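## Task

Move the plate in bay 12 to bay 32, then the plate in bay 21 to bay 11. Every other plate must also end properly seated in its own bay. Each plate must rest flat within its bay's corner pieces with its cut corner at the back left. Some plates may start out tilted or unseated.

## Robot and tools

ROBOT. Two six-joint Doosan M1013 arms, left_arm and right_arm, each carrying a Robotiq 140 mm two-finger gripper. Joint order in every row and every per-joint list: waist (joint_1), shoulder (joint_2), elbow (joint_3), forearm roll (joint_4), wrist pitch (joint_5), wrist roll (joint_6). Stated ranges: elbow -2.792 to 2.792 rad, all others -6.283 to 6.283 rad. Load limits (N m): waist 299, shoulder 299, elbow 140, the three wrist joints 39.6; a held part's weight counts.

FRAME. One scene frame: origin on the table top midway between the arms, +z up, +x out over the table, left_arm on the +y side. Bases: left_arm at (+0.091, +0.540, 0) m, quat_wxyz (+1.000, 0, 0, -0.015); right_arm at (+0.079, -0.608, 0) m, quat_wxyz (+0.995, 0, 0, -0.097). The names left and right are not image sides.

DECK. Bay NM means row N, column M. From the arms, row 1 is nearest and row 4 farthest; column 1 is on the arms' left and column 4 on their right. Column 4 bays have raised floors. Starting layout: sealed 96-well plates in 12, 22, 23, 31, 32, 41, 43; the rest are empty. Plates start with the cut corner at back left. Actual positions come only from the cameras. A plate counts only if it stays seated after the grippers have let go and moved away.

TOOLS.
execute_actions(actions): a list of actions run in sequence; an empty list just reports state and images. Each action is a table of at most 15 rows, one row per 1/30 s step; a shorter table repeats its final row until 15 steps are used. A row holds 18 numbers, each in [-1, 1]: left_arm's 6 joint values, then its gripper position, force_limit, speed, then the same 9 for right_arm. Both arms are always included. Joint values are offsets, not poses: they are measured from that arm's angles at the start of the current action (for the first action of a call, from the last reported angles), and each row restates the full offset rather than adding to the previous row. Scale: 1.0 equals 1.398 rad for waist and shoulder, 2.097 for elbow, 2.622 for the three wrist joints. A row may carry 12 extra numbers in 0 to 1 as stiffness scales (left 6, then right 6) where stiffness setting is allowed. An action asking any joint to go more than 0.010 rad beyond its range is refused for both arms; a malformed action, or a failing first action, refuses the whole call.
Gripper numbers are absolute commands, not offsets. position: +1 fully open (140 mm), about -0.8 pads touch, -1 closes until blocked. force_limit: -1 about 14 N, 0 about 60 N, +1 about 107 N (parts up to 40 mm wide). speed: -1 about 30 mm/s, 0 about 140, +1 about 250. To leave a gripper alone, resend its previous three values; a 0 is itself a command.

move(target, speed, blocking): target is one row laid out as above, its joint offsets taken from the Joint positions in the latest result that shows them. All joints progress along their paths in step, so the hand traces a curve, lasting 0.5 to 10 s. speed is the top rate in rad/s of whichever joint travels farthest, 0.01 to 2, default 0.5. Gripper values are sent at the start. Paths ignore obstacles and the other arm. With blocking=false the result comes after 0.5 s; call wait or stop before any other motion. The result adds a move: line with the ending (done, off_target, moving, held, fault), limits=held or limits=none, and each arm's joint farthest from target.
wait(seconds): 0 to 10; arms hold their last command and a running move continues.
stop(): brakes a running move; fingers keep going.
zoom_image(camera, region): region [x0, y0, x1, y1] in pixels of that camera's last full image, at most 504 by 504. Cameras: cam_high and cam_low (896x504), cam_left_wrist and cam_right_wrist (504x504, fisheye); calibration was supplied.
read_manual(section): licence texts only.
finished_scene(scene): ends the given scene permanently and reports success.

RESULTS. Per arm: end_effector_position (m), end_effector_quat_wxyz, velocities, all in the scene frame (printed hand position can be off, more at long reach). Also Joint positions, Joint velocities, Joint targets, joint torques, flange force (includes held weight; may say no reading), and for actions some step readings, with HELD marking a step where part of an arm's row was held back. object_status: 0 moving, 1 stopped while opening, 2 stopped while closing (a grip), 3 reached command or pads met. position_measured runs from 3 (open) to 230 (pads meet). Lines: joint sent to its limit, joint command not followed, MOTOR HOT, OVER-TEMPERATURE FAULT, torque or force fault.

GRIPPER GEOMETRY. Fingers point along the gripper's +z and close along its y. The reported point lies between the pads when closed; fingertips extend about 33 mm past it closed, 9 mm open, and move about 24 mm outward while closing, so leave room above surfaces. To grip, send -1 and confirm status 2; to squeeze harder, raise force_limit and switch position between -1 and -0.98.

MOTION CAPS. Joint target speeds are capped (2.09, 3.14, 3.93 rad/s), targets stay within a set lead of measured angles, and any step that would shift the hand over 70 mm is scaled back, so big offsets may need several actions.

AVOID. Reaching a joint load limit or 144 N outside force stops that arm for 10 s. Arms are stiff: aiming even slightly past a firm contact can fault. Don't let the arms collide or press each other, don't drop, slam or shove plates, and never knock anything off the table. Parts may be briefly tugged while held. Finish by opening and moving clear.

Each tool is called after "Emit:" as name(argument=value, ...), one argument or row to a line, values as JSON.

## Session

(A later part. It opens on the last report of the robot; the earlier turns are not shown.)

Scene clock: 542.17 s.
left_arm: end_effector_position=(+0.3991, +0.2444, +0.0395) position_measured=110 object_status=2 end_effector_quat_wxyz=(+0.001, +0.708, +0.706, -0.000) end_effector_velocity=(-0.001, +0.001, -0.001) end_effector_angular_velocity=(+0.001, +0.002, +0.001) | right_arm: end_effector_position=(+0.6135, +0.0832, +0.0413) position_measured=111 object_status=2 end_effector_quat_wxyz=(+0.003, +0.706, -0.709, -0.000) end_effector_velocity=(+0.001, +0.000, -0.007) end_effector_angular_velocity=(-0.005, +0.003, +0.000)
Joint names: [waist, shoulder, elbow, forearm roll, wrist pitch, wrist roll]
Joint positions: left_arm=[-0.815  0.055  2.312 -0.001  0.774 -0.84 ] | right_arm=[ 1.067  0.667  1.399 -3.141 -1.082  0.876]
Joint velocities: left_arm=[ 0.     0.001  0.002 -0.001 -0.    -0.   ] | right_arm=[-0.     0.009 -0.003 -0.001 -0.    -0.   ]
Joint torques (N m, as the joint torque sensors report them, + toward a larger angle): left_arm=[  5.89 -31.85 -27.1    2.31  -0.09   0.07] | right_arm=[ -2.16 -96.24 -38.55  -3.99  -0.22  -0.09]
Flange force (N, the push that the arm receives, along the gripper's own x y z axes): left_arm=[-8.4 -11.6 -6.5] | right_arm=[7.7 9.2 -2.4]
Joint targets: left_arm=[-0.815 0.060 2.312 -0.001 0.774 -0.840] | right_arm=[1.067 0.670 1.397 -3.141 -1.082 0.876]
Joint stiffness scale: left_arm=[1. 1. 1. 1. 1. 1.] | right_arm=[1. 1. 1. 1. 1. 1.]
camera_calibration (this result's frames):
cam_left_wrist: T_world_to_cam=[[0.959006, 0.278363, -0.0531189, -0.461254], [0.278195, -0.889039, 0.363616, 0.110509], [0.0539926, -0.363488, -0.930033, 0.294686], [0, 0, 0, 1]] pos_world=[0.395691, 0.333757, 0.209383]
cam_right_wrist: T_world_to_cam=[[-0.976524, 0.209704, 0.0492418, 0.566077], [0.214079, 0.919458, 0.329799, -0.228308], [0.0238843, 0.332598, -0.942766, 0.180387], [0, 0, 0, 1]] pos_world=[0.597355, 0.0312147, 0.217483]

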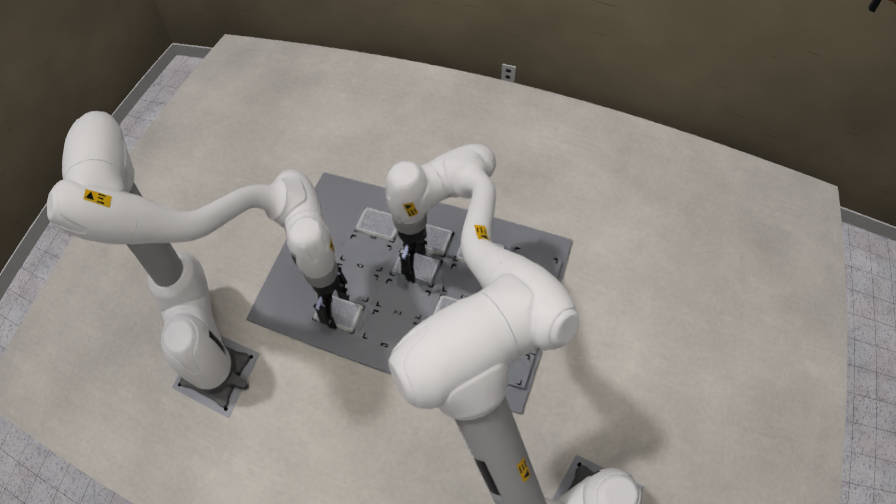

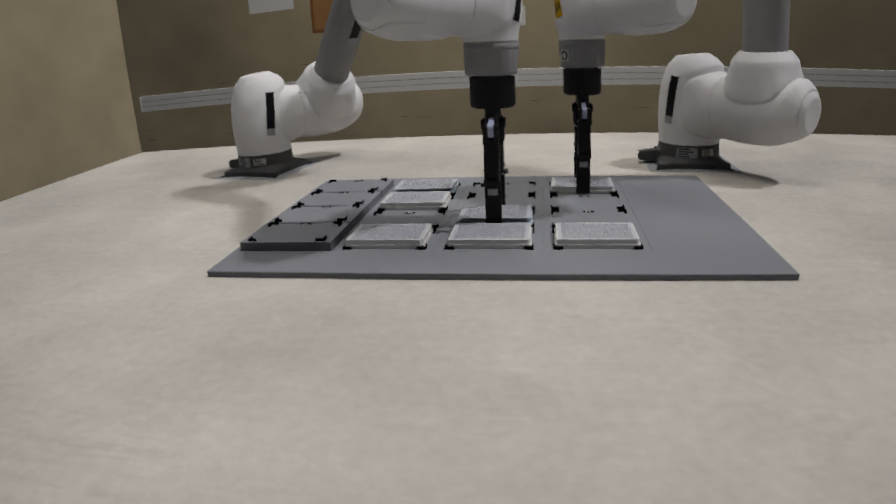

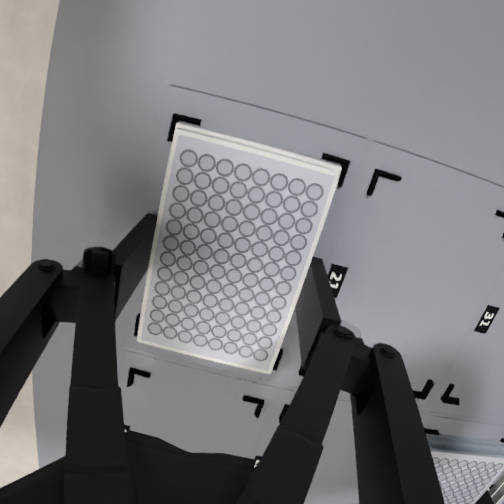

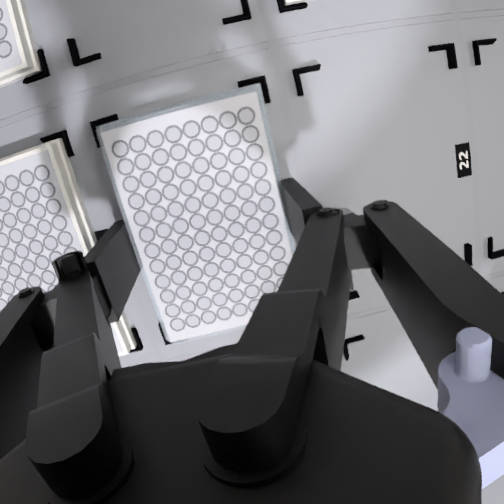

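Emit:
execute_actions(
  actions=[],
)

Emit:
zoom_image(
  camera="cam_left_wrist",
  region=[110, 290, 320, 440],
)

Emit:
zoom_image(
  camera="cam_right_wrist",
  region=[40, 40, 340, 190],
)

Emit:
zoom_image(
  camera="cam_right_wrist",
  region=[100, 280, 280, 380],
)

Scene clock: 555.03 s.
left_arm: end_effector_position=(+0.3991, +0.2444, +0.0395) position_measured=110 object_status=2 end_effector_quat_wxyz=(+0.001, +0.708, +0.706, -0.000) end_effector_velocity=(+0.000, +0.000, -0.000) end_effector_angular_velocity=(+0.000, +0.000, +0.001) | right_arm: end_effector_position=(+0.6135, +0.0832, +0.0406) position_measured=111 object_status=2 end_effector_quat_wxyz=(+0.003, +0.706, -0.709, -0.000) end_effector_velocity=(-0.000, -0.001, -0.001) end_effector_angular_velocity=(-0.002, +0.001, +0.000)
Joint names: [waist, shoulder, elbow, forearm roll, wrist pitch, wrist roll]
Joint positions: left_arm=[-0.815  0.055  2.312 -0.001  0.774 -0.84 ] | right_arm=[ 1.067  0.668  1.399 -3.141 -1.082  0.876]
Joint velocities: left_arm=[ 0.001  0.     0.    -0.     0.    -0.   ] | right_arm=[-0.     0.     0.002 -0.001  0.    -0.   ]
Joint torques (N m, as the joint torque sensors report them, + toward a larger angle): left_arm=[  5.33 -31.96 -27.58   2.42  -0.21   0.23] | right_arm=[ -1.71 -97.83 -38.89  -3.96  -0.44  -0.28]
Flange force (N, the push that the arm receives, along the gripper's own x y z axes): left_arm=[-7.2 -11.0 -6.3] | right_arm=[7.1 8.3 -0.2]
Joint targets: left_arm=[-0.815 0.060 2.312 -0.001 0.774 -0.840] | right_arm=[1.067 0.670 1.397 -3.141 -1.082 0.876]
Joint stiffness scale: left_arm=[1. 1. 1. 1. 1. 1.] | right_arm=[1. 1. 1. 1. 1. 1.]
camera_calibration (this result's frames):
cam_left_wrist: T_world_to_cam=[[0.959005, 0.278364, -0.0531286, -0.461253], [0.2782, -0.889045, 0.363597, 0.110515], [0.0539785, -0.363472, -0.93004, 0.29468], [0, 0, 0, 1]] pos_world=[0.395692, 0.333757, 0.209375]
cam_right_wrist: T_world_to_cam=[[-0.976502, 0.209731, 0.0495755, 0.566088], [0.214231, 0.919638, 0.329198, -0.228173], [0.0234515, 0.332083, -0.942958, 0.180043], [0, 0, 0, 1]] pos_world=[0.597445, 0.0313212, 0.216823]

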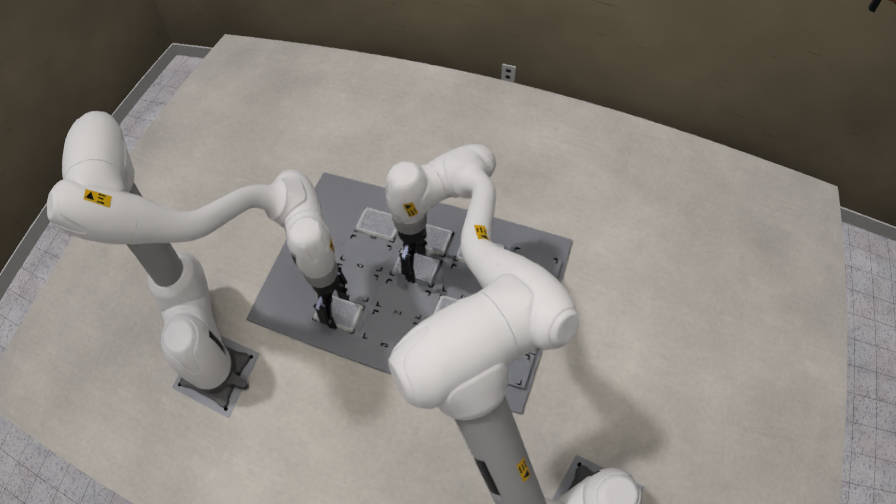

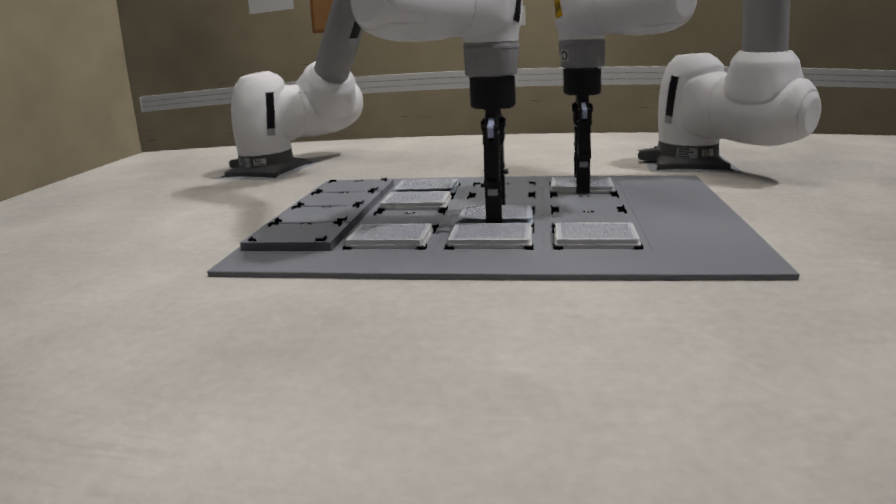

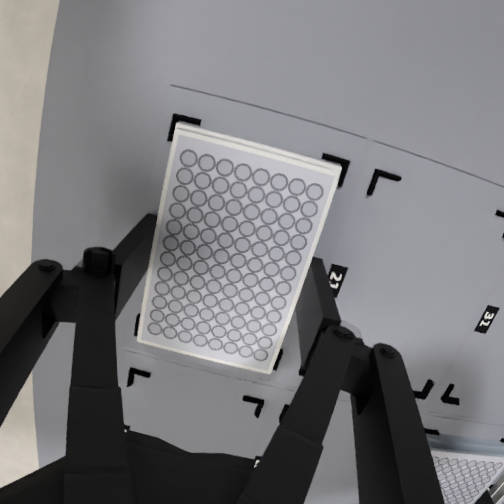

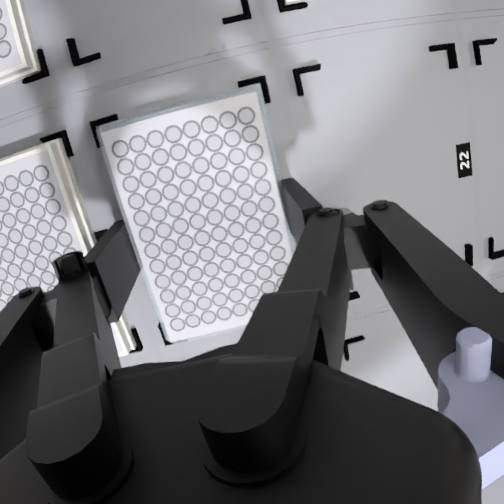

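Region (110, 290, 320, 440) of cam_left_wrist's 504x504 image, scaled by 2.400, with more detail than that image has; it fills the top 360 rows of this view, and the rest is white.

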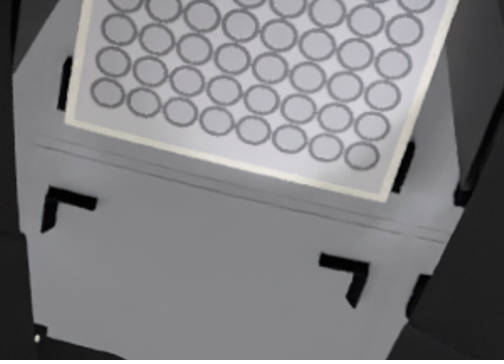

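Region (40, 40, 340, 190) of cam_right_wrist's 504x504 image, scaled by 1.680, with more detail than that image has.

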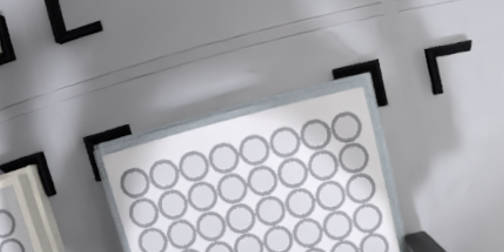

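Region (100, 280, 280, 380) of cam_right_wrist's 504x504 image, scaled by 2.800, with more detail than that image has.

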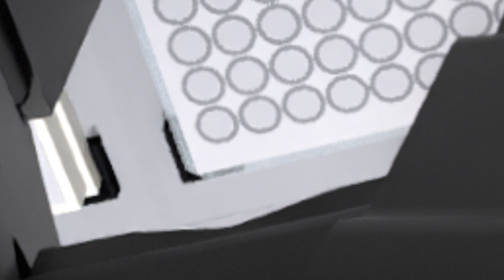

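Emit:
execute_actions(
  actions=[
    [[0,0,0,0,0,0,0.45,0.4,-0.5,0,0,0,0,0,0,0.45,0.4,-0.5]],
  ],
)

Emit:
zoom_image(
  camera="cam_left_wrist",
  region=[100, 80, 400, 400],
)

Emit:
zoom_image(
  camera="cam_right_wrist",
  region=[0, 30, 340, 370],
)

Scene clock: 562.50 s.
left_arm: end_effector_position=(+0.3991, +0.2444, +0.0395) position_measured=72 object_status=0 end_effector_quat_wxyz=(+0.001, +0.708, +0.706, -0.000) end_effector_velocity=(+0.000, -0.000, +0.000) end_effector_angular_velocity=(-0.000, -0.000, -0.000) | right_arm: end_effector_position=(+0.6135, +0.0832, +0.0406) position_measured=72 object_status=0 end_effector_quat_wxyz=(+0.003, +0.706, -0.709, -0.000) end_effector_velocity=(+0.001, +0.002, +0.003) end_effector_angular_velocity=(+0.003, -0.003, +0.001)
Joint names: [waist, shoulder, elbow, forearm roll, wrist pitch, wrist roll]
Joint positions: left_arm=[-0.815  0.055  2.312 -0.001  0.774 -0.84 ] | right_arm=[ 1.067  0.668  1.399 -3.141 -1.082  0.876]
Joint velocities: left_arm=[ 0.    -0.    -0.001 -0.     0.     0.   ] | right_arm=[ 0.    -0.001 -0.003 -0.001  0.    -0.   ]
Joint torques (N m, as the joint torque sensors report them, + toward a larger angle): left_arm=[  6.75 -35.85 -30.86   3.27   0.16   0.3 ] | right_arm=[ -2.27 -97.39 -38.14  -3.99  -0.26   0.02]
Flange force (N, the push that the arm receives, along the gripper's own x y z axes): left_arm=[-10.2 -13.3 3.5] | right_arm=[5.5 7.7 -1.7]
Joint targets: left_arm=[-0.815 0.055 2.312 -0.001 0.774 -0.840] | right_arm=[1.067 0.668 1.399 -3.141 -1.082 0.876]
Joint stiffness scale: left_arm=[1. 1. 1. 1. 1. 1.] | right_arm=[1. 1. 1. 1. 1. 1.]
Step readings (joint positions):
0: left_arm=[-0.815 0.055 2.312 -0.001 0.774 -0.840] | right_arm=[1.067 0.668 1.399 -3.141 -1.082 0.876]
1: left_arm=[-0.815 0.055 2.312 -0.001 0.774 -0.840] | right_arm=[1.067 0.668 1.399 -3.141 -1.082 0.876]
2: left_arm=[-0.815 0.055 2.312 -0.001 0.774 -0.840] | right_arm=[1.067 0.668 1.399 -3.141 -1.082 0.876]
4: left_arm=[-0.815 0.055 2.312 -0.001 0.774 -0.840] | right_arm=[1.067 0.668 1.399 -3.141 -1.082 0.876]
8: left_arm=[-0.815 0.055 2.312 -0.001 0.774 -0.840] | right_arm=[1.067 0.668 1.399 -3.141 -1.082 0.876]
15: Joint positions above
camera_calibration (this result's frames):
cam_left_wrist: T_world_to_cam=[[0.959005, 0.278364, -0.0531288, -0.461252], [0.278201, -0.889046, 0.363597, 0.110515], [0.0539783, -0.363472, -0.93004, 0.29468], [0, 0, 0, 1]] pos_world=[0.395692, 0.333756, 0.209375]
cam_right_wrist: T_world_to_cam=[[-0.976502, 0.209731, 0.0495748, 0.566088], [0.21423, 0.919637, 0.329199, -0.228174], [0.0234524, 0.332084, -0.942958, 0.180042], [0, 0, 0, 1]] pos_world=[0.597445, 0.031322, 0.216823]

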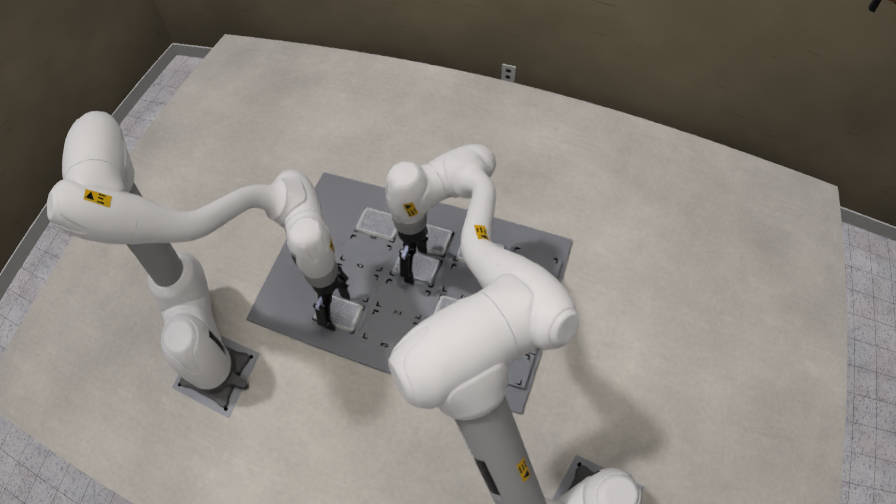

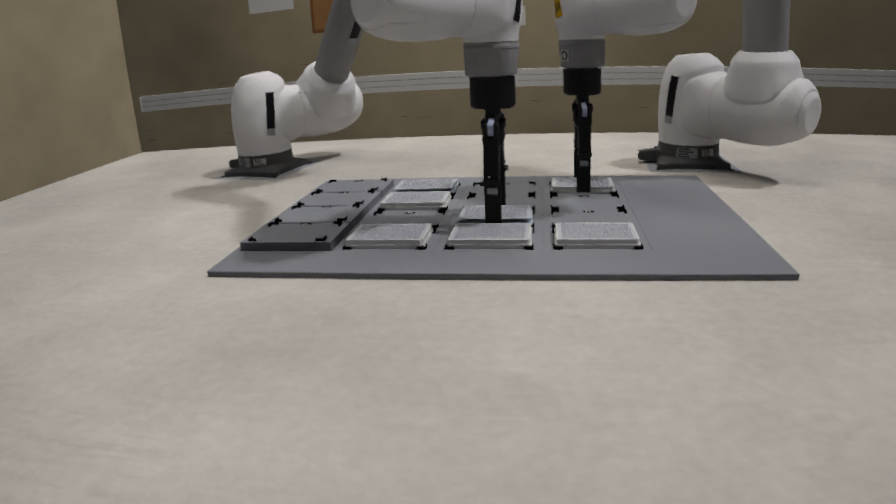

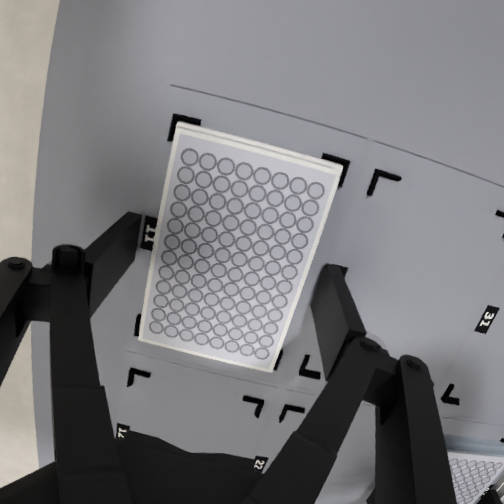

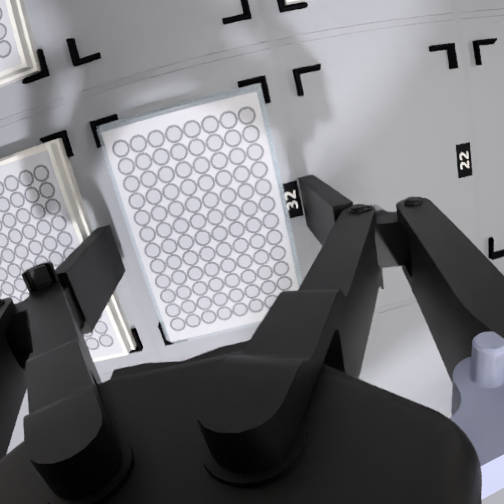

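Region (100, 80, 400, 400) of cam_left_wrist's 504x504 image, scaled by 1.575, with more detail than that image has; it fills the left 472 columns of this view, and the rest is white.

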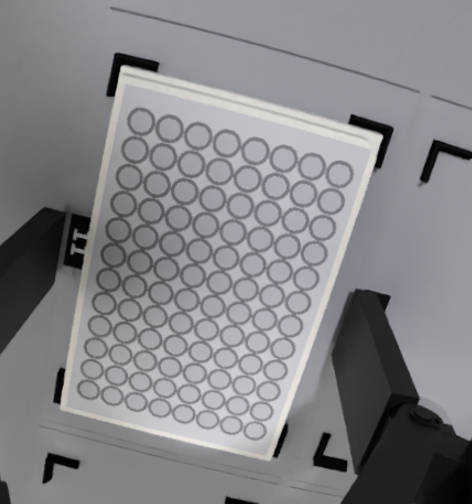

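Region (0, 30, 340, 370) of cam_right_wrist's 504x504 image, scaled by 1.482, with more detail than that image has.

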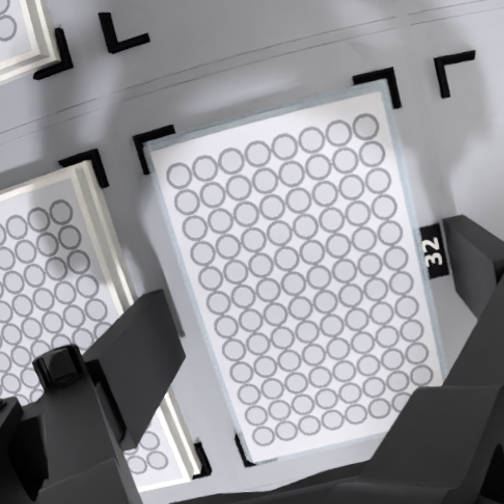

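Emit:
move(
  target=[0.0805,-0.1513,-0.0743,0,0.1404,0.0426,0.45,0.4,-0.5,-0.0297,-0.2164,0.0631,0,-0.0621,-0.0152,0.45,0.4,-0.5],
  speed=0.32,
)

Emit:
zoom_image(
  camera="cam_right_wrist",
  region=[0, 60, 180, 260],
)

Emit:
zoom_image(
  camera="cam_right_wrist",
  region=[190, 0, 430, 200],
)

Emit:
zoom_image(
  camera="cam_left_wrist",
  region=[120, 100, 340, 330],
)

Scene clock: 594.20 s.
left_arm: end_effector_position=(+0.4190, +0.2896, +0.1963) position_measured=72 object_status=3 end_effector_quat_wxyz=(-0.002, +0.707, +0.707, -0.001) end_effector_velocity=(+0.000, +0.000, +0.001) end_effector_angular_velocity=(+0.000, +0.001, +0.000) | right_arm: end_effector_position=(+0.5591, -0.0261, +0.2199) position_measured=72 object_status=3 end_effector_quat_wxyz=(-0.002, +0.705, -0.709, -0.001) end_effector_velocity=(+0.000, -0.001, +0.002) end_effector_angular_velocity=(+0.001, -0.000, -0.001)
Joint names: [waist, shoulder, elbow, forearm roll, wrist pitch, wrist roll]
Joint positions: left_arm=[-0.705 -0.152  2.16  -0.001  1.137 -0.734] | right_arm=[ 1.029  0.367  1.529 -3.141 -1.241  0.841]
Joint velocities: left_arm=[ 0.001 -0.001 -0.001 -0.     0.003  0.001] | right_arm=[-0.001 -0.002 -0.     0.001 -0.001 -0.   ]
Joint torques (N m, as the joint torque sensors report them, + toward a larger angle): left_arm=[  5.98 -23.09 -39.72   4.04   0.39  -0.1 ] | right_arm=[ -2.91 -73.86 -40.61  -4.16  -0.01  -0.05]
Flange force (N, the push that the arm receives, along the gripper's own x y z axes): left_arm=[-10.1 -10.1 4.2] | right_arm=[2.7 7.2 -0.3]
Joint targets: left_arm=[-0.702 -0.156 2.156 -0.001 1.142 -0.728] | right_arm=[1.026 0.365 1.531 -3.141 -1.244 0.836]
Joint stiffness scale: left_arm=[1. 1. 1. 1. 1. 1.] | right_arm=[1. 1. 1. 1. 1. 1.]
move: done; limits=none; left_arm: farthest joint: the wrist roll, 0.006 radians from its target (0.111 radians at the start); right_arm: farthest joint: the waist, 0.004 radians from its target (0.042 radians at the start)
camera_calibration (this result's frames):
cam_left_wrist: T_world_to_cam=[[0.957638, 0.282602, -0.0553759, -0.484828], [0.28313, -0.888819, 0.360332, 0.0866531], [0.0526114, -0.360746, -0.931179, 0.455909], [0, 0, 0, 1]] pos_world=[0.415769, 0.3785, 0.366462]
cam_right_wrist: T_world_to_cam=[[-0.976345, 0.211674, 0.0440979, 0.528194], [0.213938, 0.916198, 0.338838, -0.17709], [0.0313209, 0.340257, -0.939811, 0.381765], [0, 0, 0, 1]] pos_world=[0.541629, -0.0794535, 0.395499]

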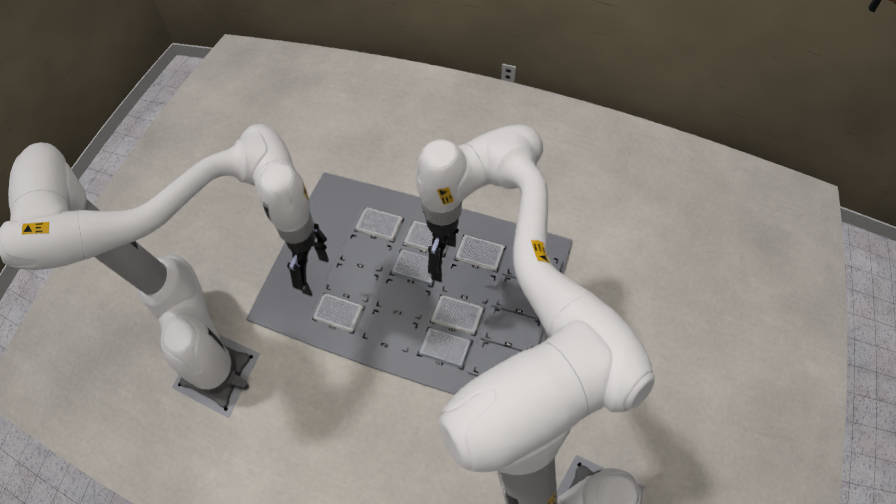

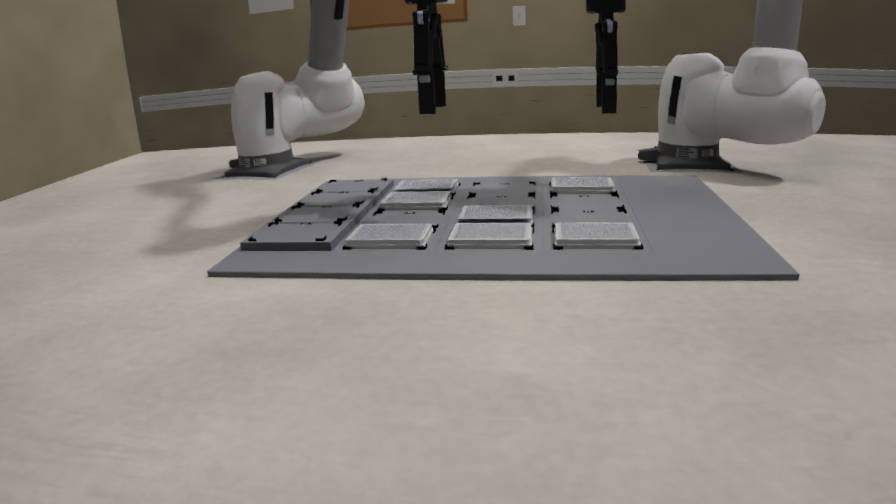

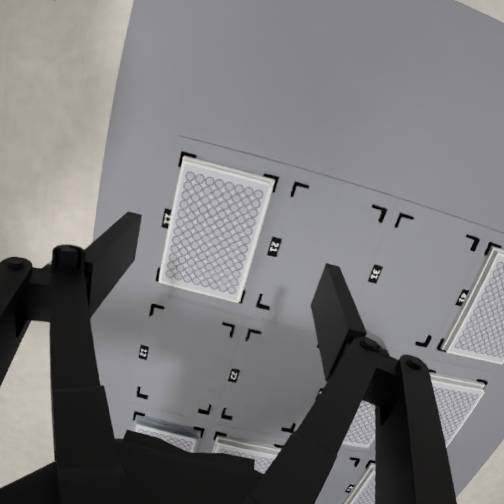

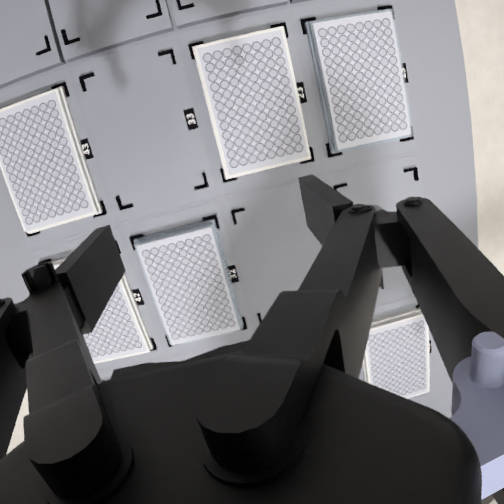

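Region (0, 60, 180, 260) of cam_right_wrist's 504x504 image, scaled by 2.520, with more detail than that image has; it fills the left 454 columns of this view, and the rest is white.

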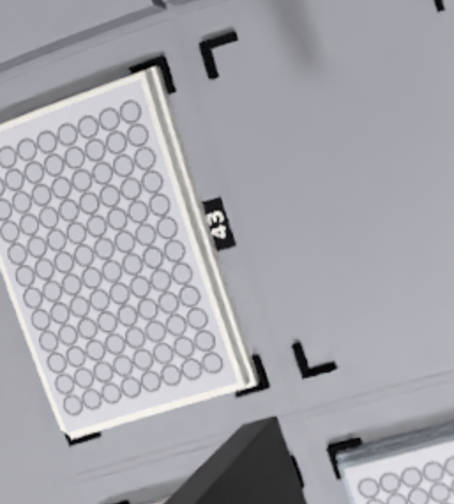

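Region (190, 0, 430, 200) of cam_right_wrist's 504x504 image, scaled by 2.100, with more detail than that image has.

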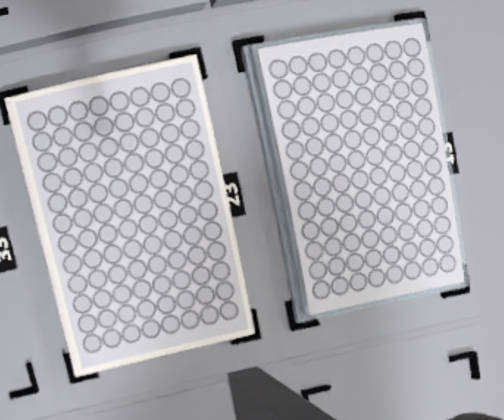

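Region (120, 100, 340, 330) of cam_left_wrist's 504x504 image, scaled by 2.191, with more detail than that image has; it fills the left 482 columns of this view, and the rest is white.

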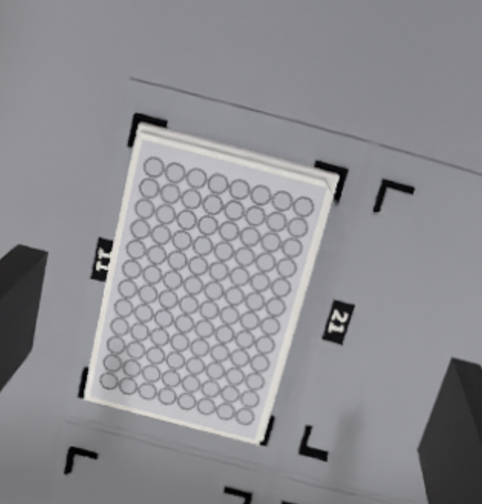

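Emit:
zoom_image(
  camera="cam_right_wrist",
  region=[180, 10, 330, 195],
)

Emit:
zoom_image(
  camera="cam_right_wrist",
  region=[80, 200, 270, 370],
)

Emit:
zoom_image(
  camera="cam_high",
  region=[303, 285, 373, 340],
)

Emit:
zoom_image(
  camera="cam_low",
  region=[535, 165, 635, 215],
)

Emit:
zoom_image(
  camera="cam_low",
  region=[435, 195, 545, 258],
)

Emit:
zoom_image(
  camera="cam_left_wrist",
  region=[400, 230, 504, 460],
)

Region (180, 10, 330, 195) of cam_right_wrist's 504x504 image, scaled by 2.724, with more detail than that image has; it fills the left 409 columns of this view, and the rest is white.

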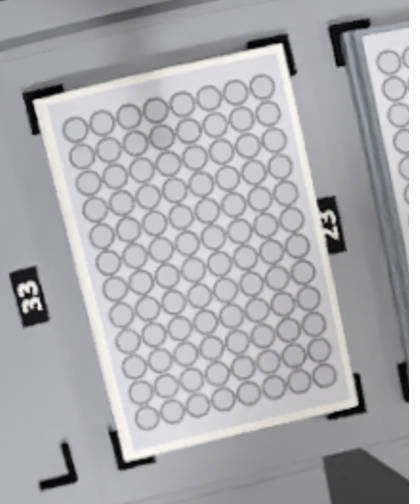

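Region (80, 200, 270, 370) of cam_right_wrist's 504x504 image, scaled by 2.653, with more detail than that image has; it fills the top 451 rows of this view, and the rest is white.

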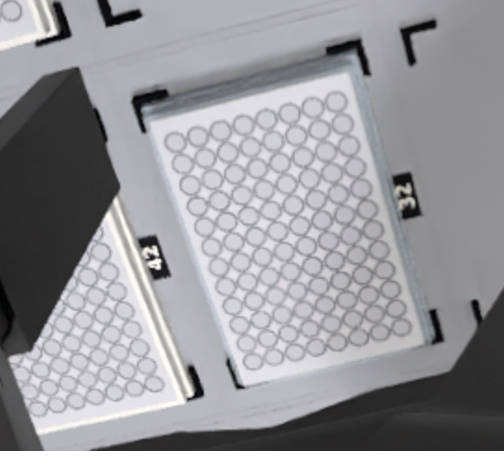

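Region (303, 285, 373, 340) of cam_high's 896x504 image, scaled by 7.200, with more detail than that image has; it fills the top 396 rows of this view, and the rest is white.

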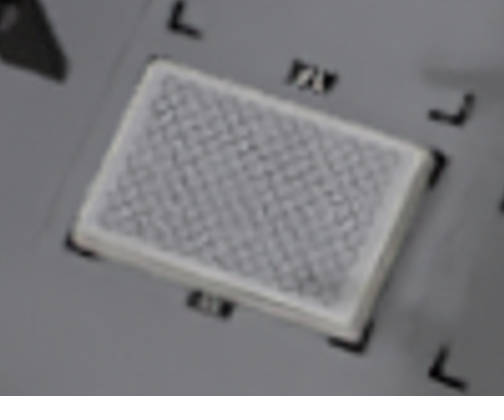

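Region (535, 165, 635, 215) of cam_low's 896x504 image, scaled by 5.040, with more detail than that image has.

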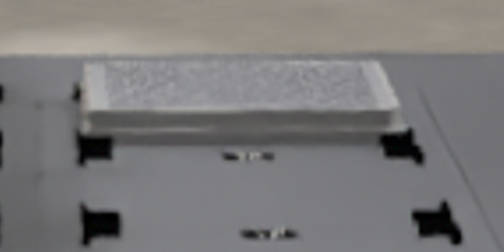

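Region (435, 195, 545, 258) of cam_low's 896x504 image, scaled by 4.582, with more detail than that image has; it fills the top 289 rows of this view, and the rest is white.

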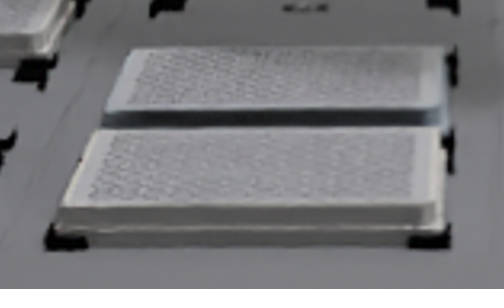

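Region (400, 230, 504, 460) of cam_left_wrist's 504x504 image, scaled by 2.191, with more detail than that image has; it fills the left 228 columns of this view, and the rest is white.

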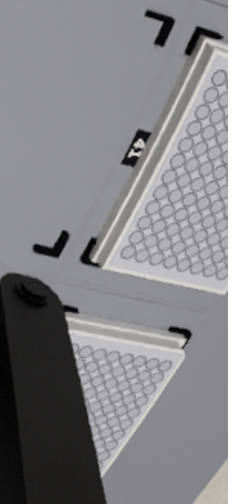

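Emit:
move(
  target=[0.25,0,0,0,0,0,0.45,0.4,-0.5,-0.40,0,0,0,0,0,0.45,0.4,-0.5],
  speed=0.65,
)

Emit:
zoom_image(
  camera="cam_high",
  region=[300, 190, 540, 380],
)

Scene clock: 614.93 s.
left_arm: end_effector_position=(+0.4844, +0.4162, +0.1964) position_measured=72 object_status=3 end_effector_quat_wxyz=(-0.002, +0.574, +0.819, -0.001) end_effector_velocity=(-0.000, +0.000, -0.000) end_effector_angular_velocity=(-0.001, +0.000, +0.001) | right_arm: end_effector_position=(+0.7936, -0.3671, +0.2199) position_measured=72 object_status=3 end_effector_quat_wxyz=(+0.002, -0.483, +0.875, -0.000) end_effector_velocity=(+0.002, -0.002, +0.001) end_effector_angular_velocity=(-0.001, -0.002, -0.001)
Joint names: [waist, shoulder, elbow, forearm roll, wrist pitch, wrist roll]
Joint positions: left_arm=[-0.358 -0.152  2.16  -0.001  1.137 -0.734] | right_arm=[ 0.474  0.367  1.529 -3.141 -1.241  0.841]
Joint velocities: left_arm=[ 0.001 -0.     0.    -0.001 -0.     0.   ] | right_arm=[-0.002  0.    -0.002 -0.002  0.     0.   ]
Joint torques (N m, as the joint torque sensors report them, + toward a larger angle): left_arm=[ 12.02 -22.08 -39.1    3.93   0.53   0.23] | right_arm=[ -0.56 -75.17 -41.05  -4.18  -0.24   0.01]
Flange force (N, the push that the arm receives, along the gripper's own x y z axes): left_arm=[-21.3 -21.5 3.0] | right_arm=[3.5 4.3 1.5]
Joint targets: left_arm=[-0.355 -0.152 2.160 -0.001 1.137 -0.734] | right_arm=[0.470 0.367 1.529 -3.141 -1.241 0.841]
Joint stiffness scale: left_arm=[1. 1. 1. 1. 1. 1.] | right_arm=[1. 1. 1. 1. 1. 1.]
move: done; limits=none; left_arm: farthest joint: the waist, 0.002 radians from its target (0.349 radians at the start); right_arm: farthest joint: the waist, 0.004 radians from its target (0.560 radians at the start)
camera_calibration (this result's frames):
cam_left_wrist: T_world_to_cam=[[0.804502, 0.591353, -0.0554746, -0.637586], [0.568511, -0.739639, 0.36018, -0.0196877], [0.171963, -0.321304, -0.931232, 0.423973], [0, 0, 0, 1]] pos_world=[0.451224, 0.498701, 0.366538]
cam_right_wrist: T_world_to_cam=[[-0.717942, 0.6947, 0.0441729, 0.801526], [0.664954, 0.665664, 0.338714, -0.364745], [0.205901, 0.27255, -0.939852, 0.327069], [0, 0, 0, 1]] pos_world=[0.750644, -0.403165, 0.395535]

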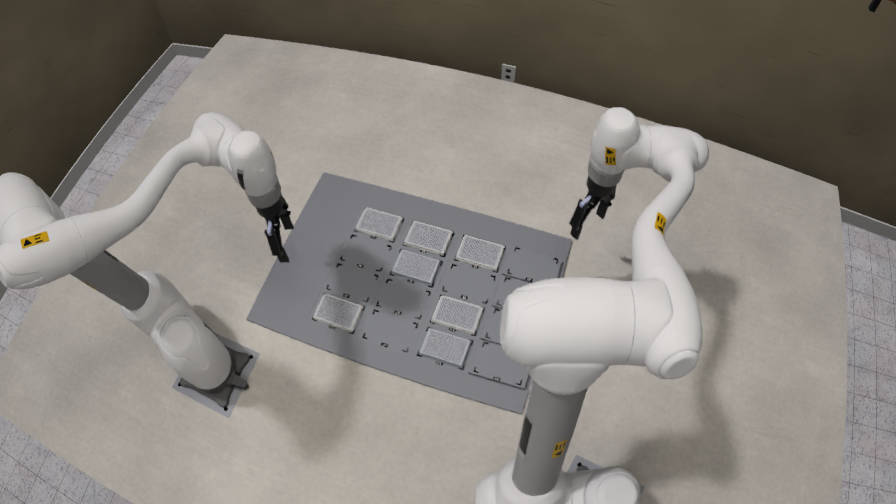

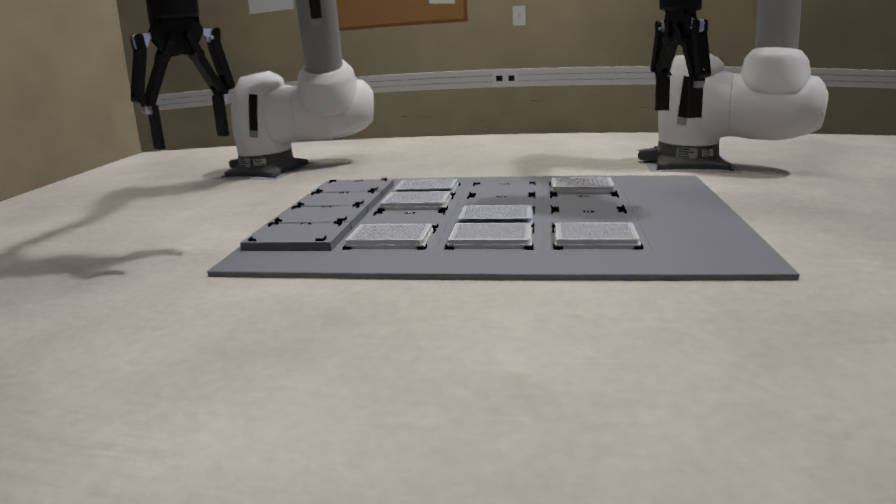

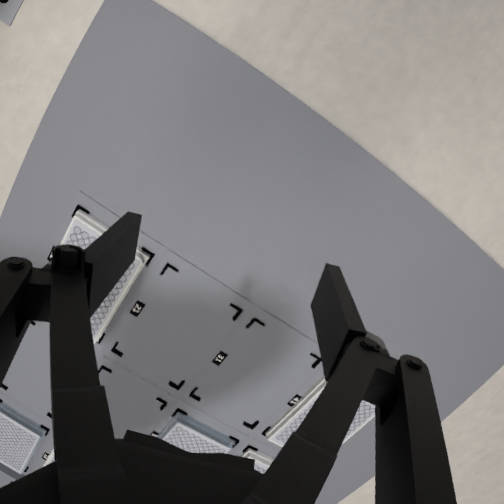

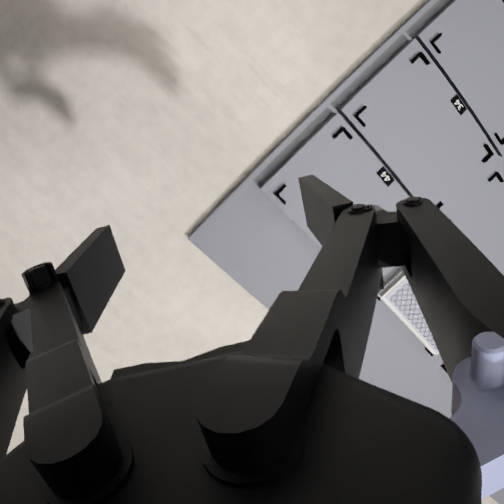

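Region (300, 190, 540, 380) of cam_high's 896x504 image, scaled by 2.100, with more detail than that image has; it fills the top 399 rows of this view, and the rest is white.

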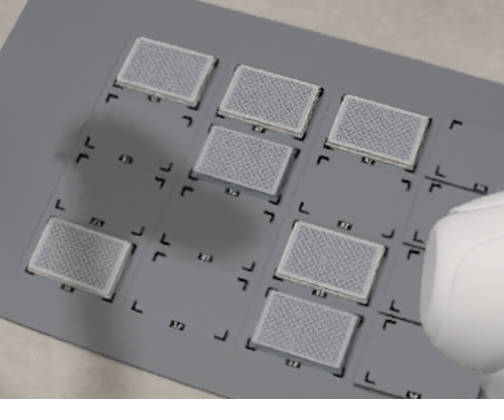

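Emit:
finished_scene(
  scene=2,
)

The scene is finished: the task was done.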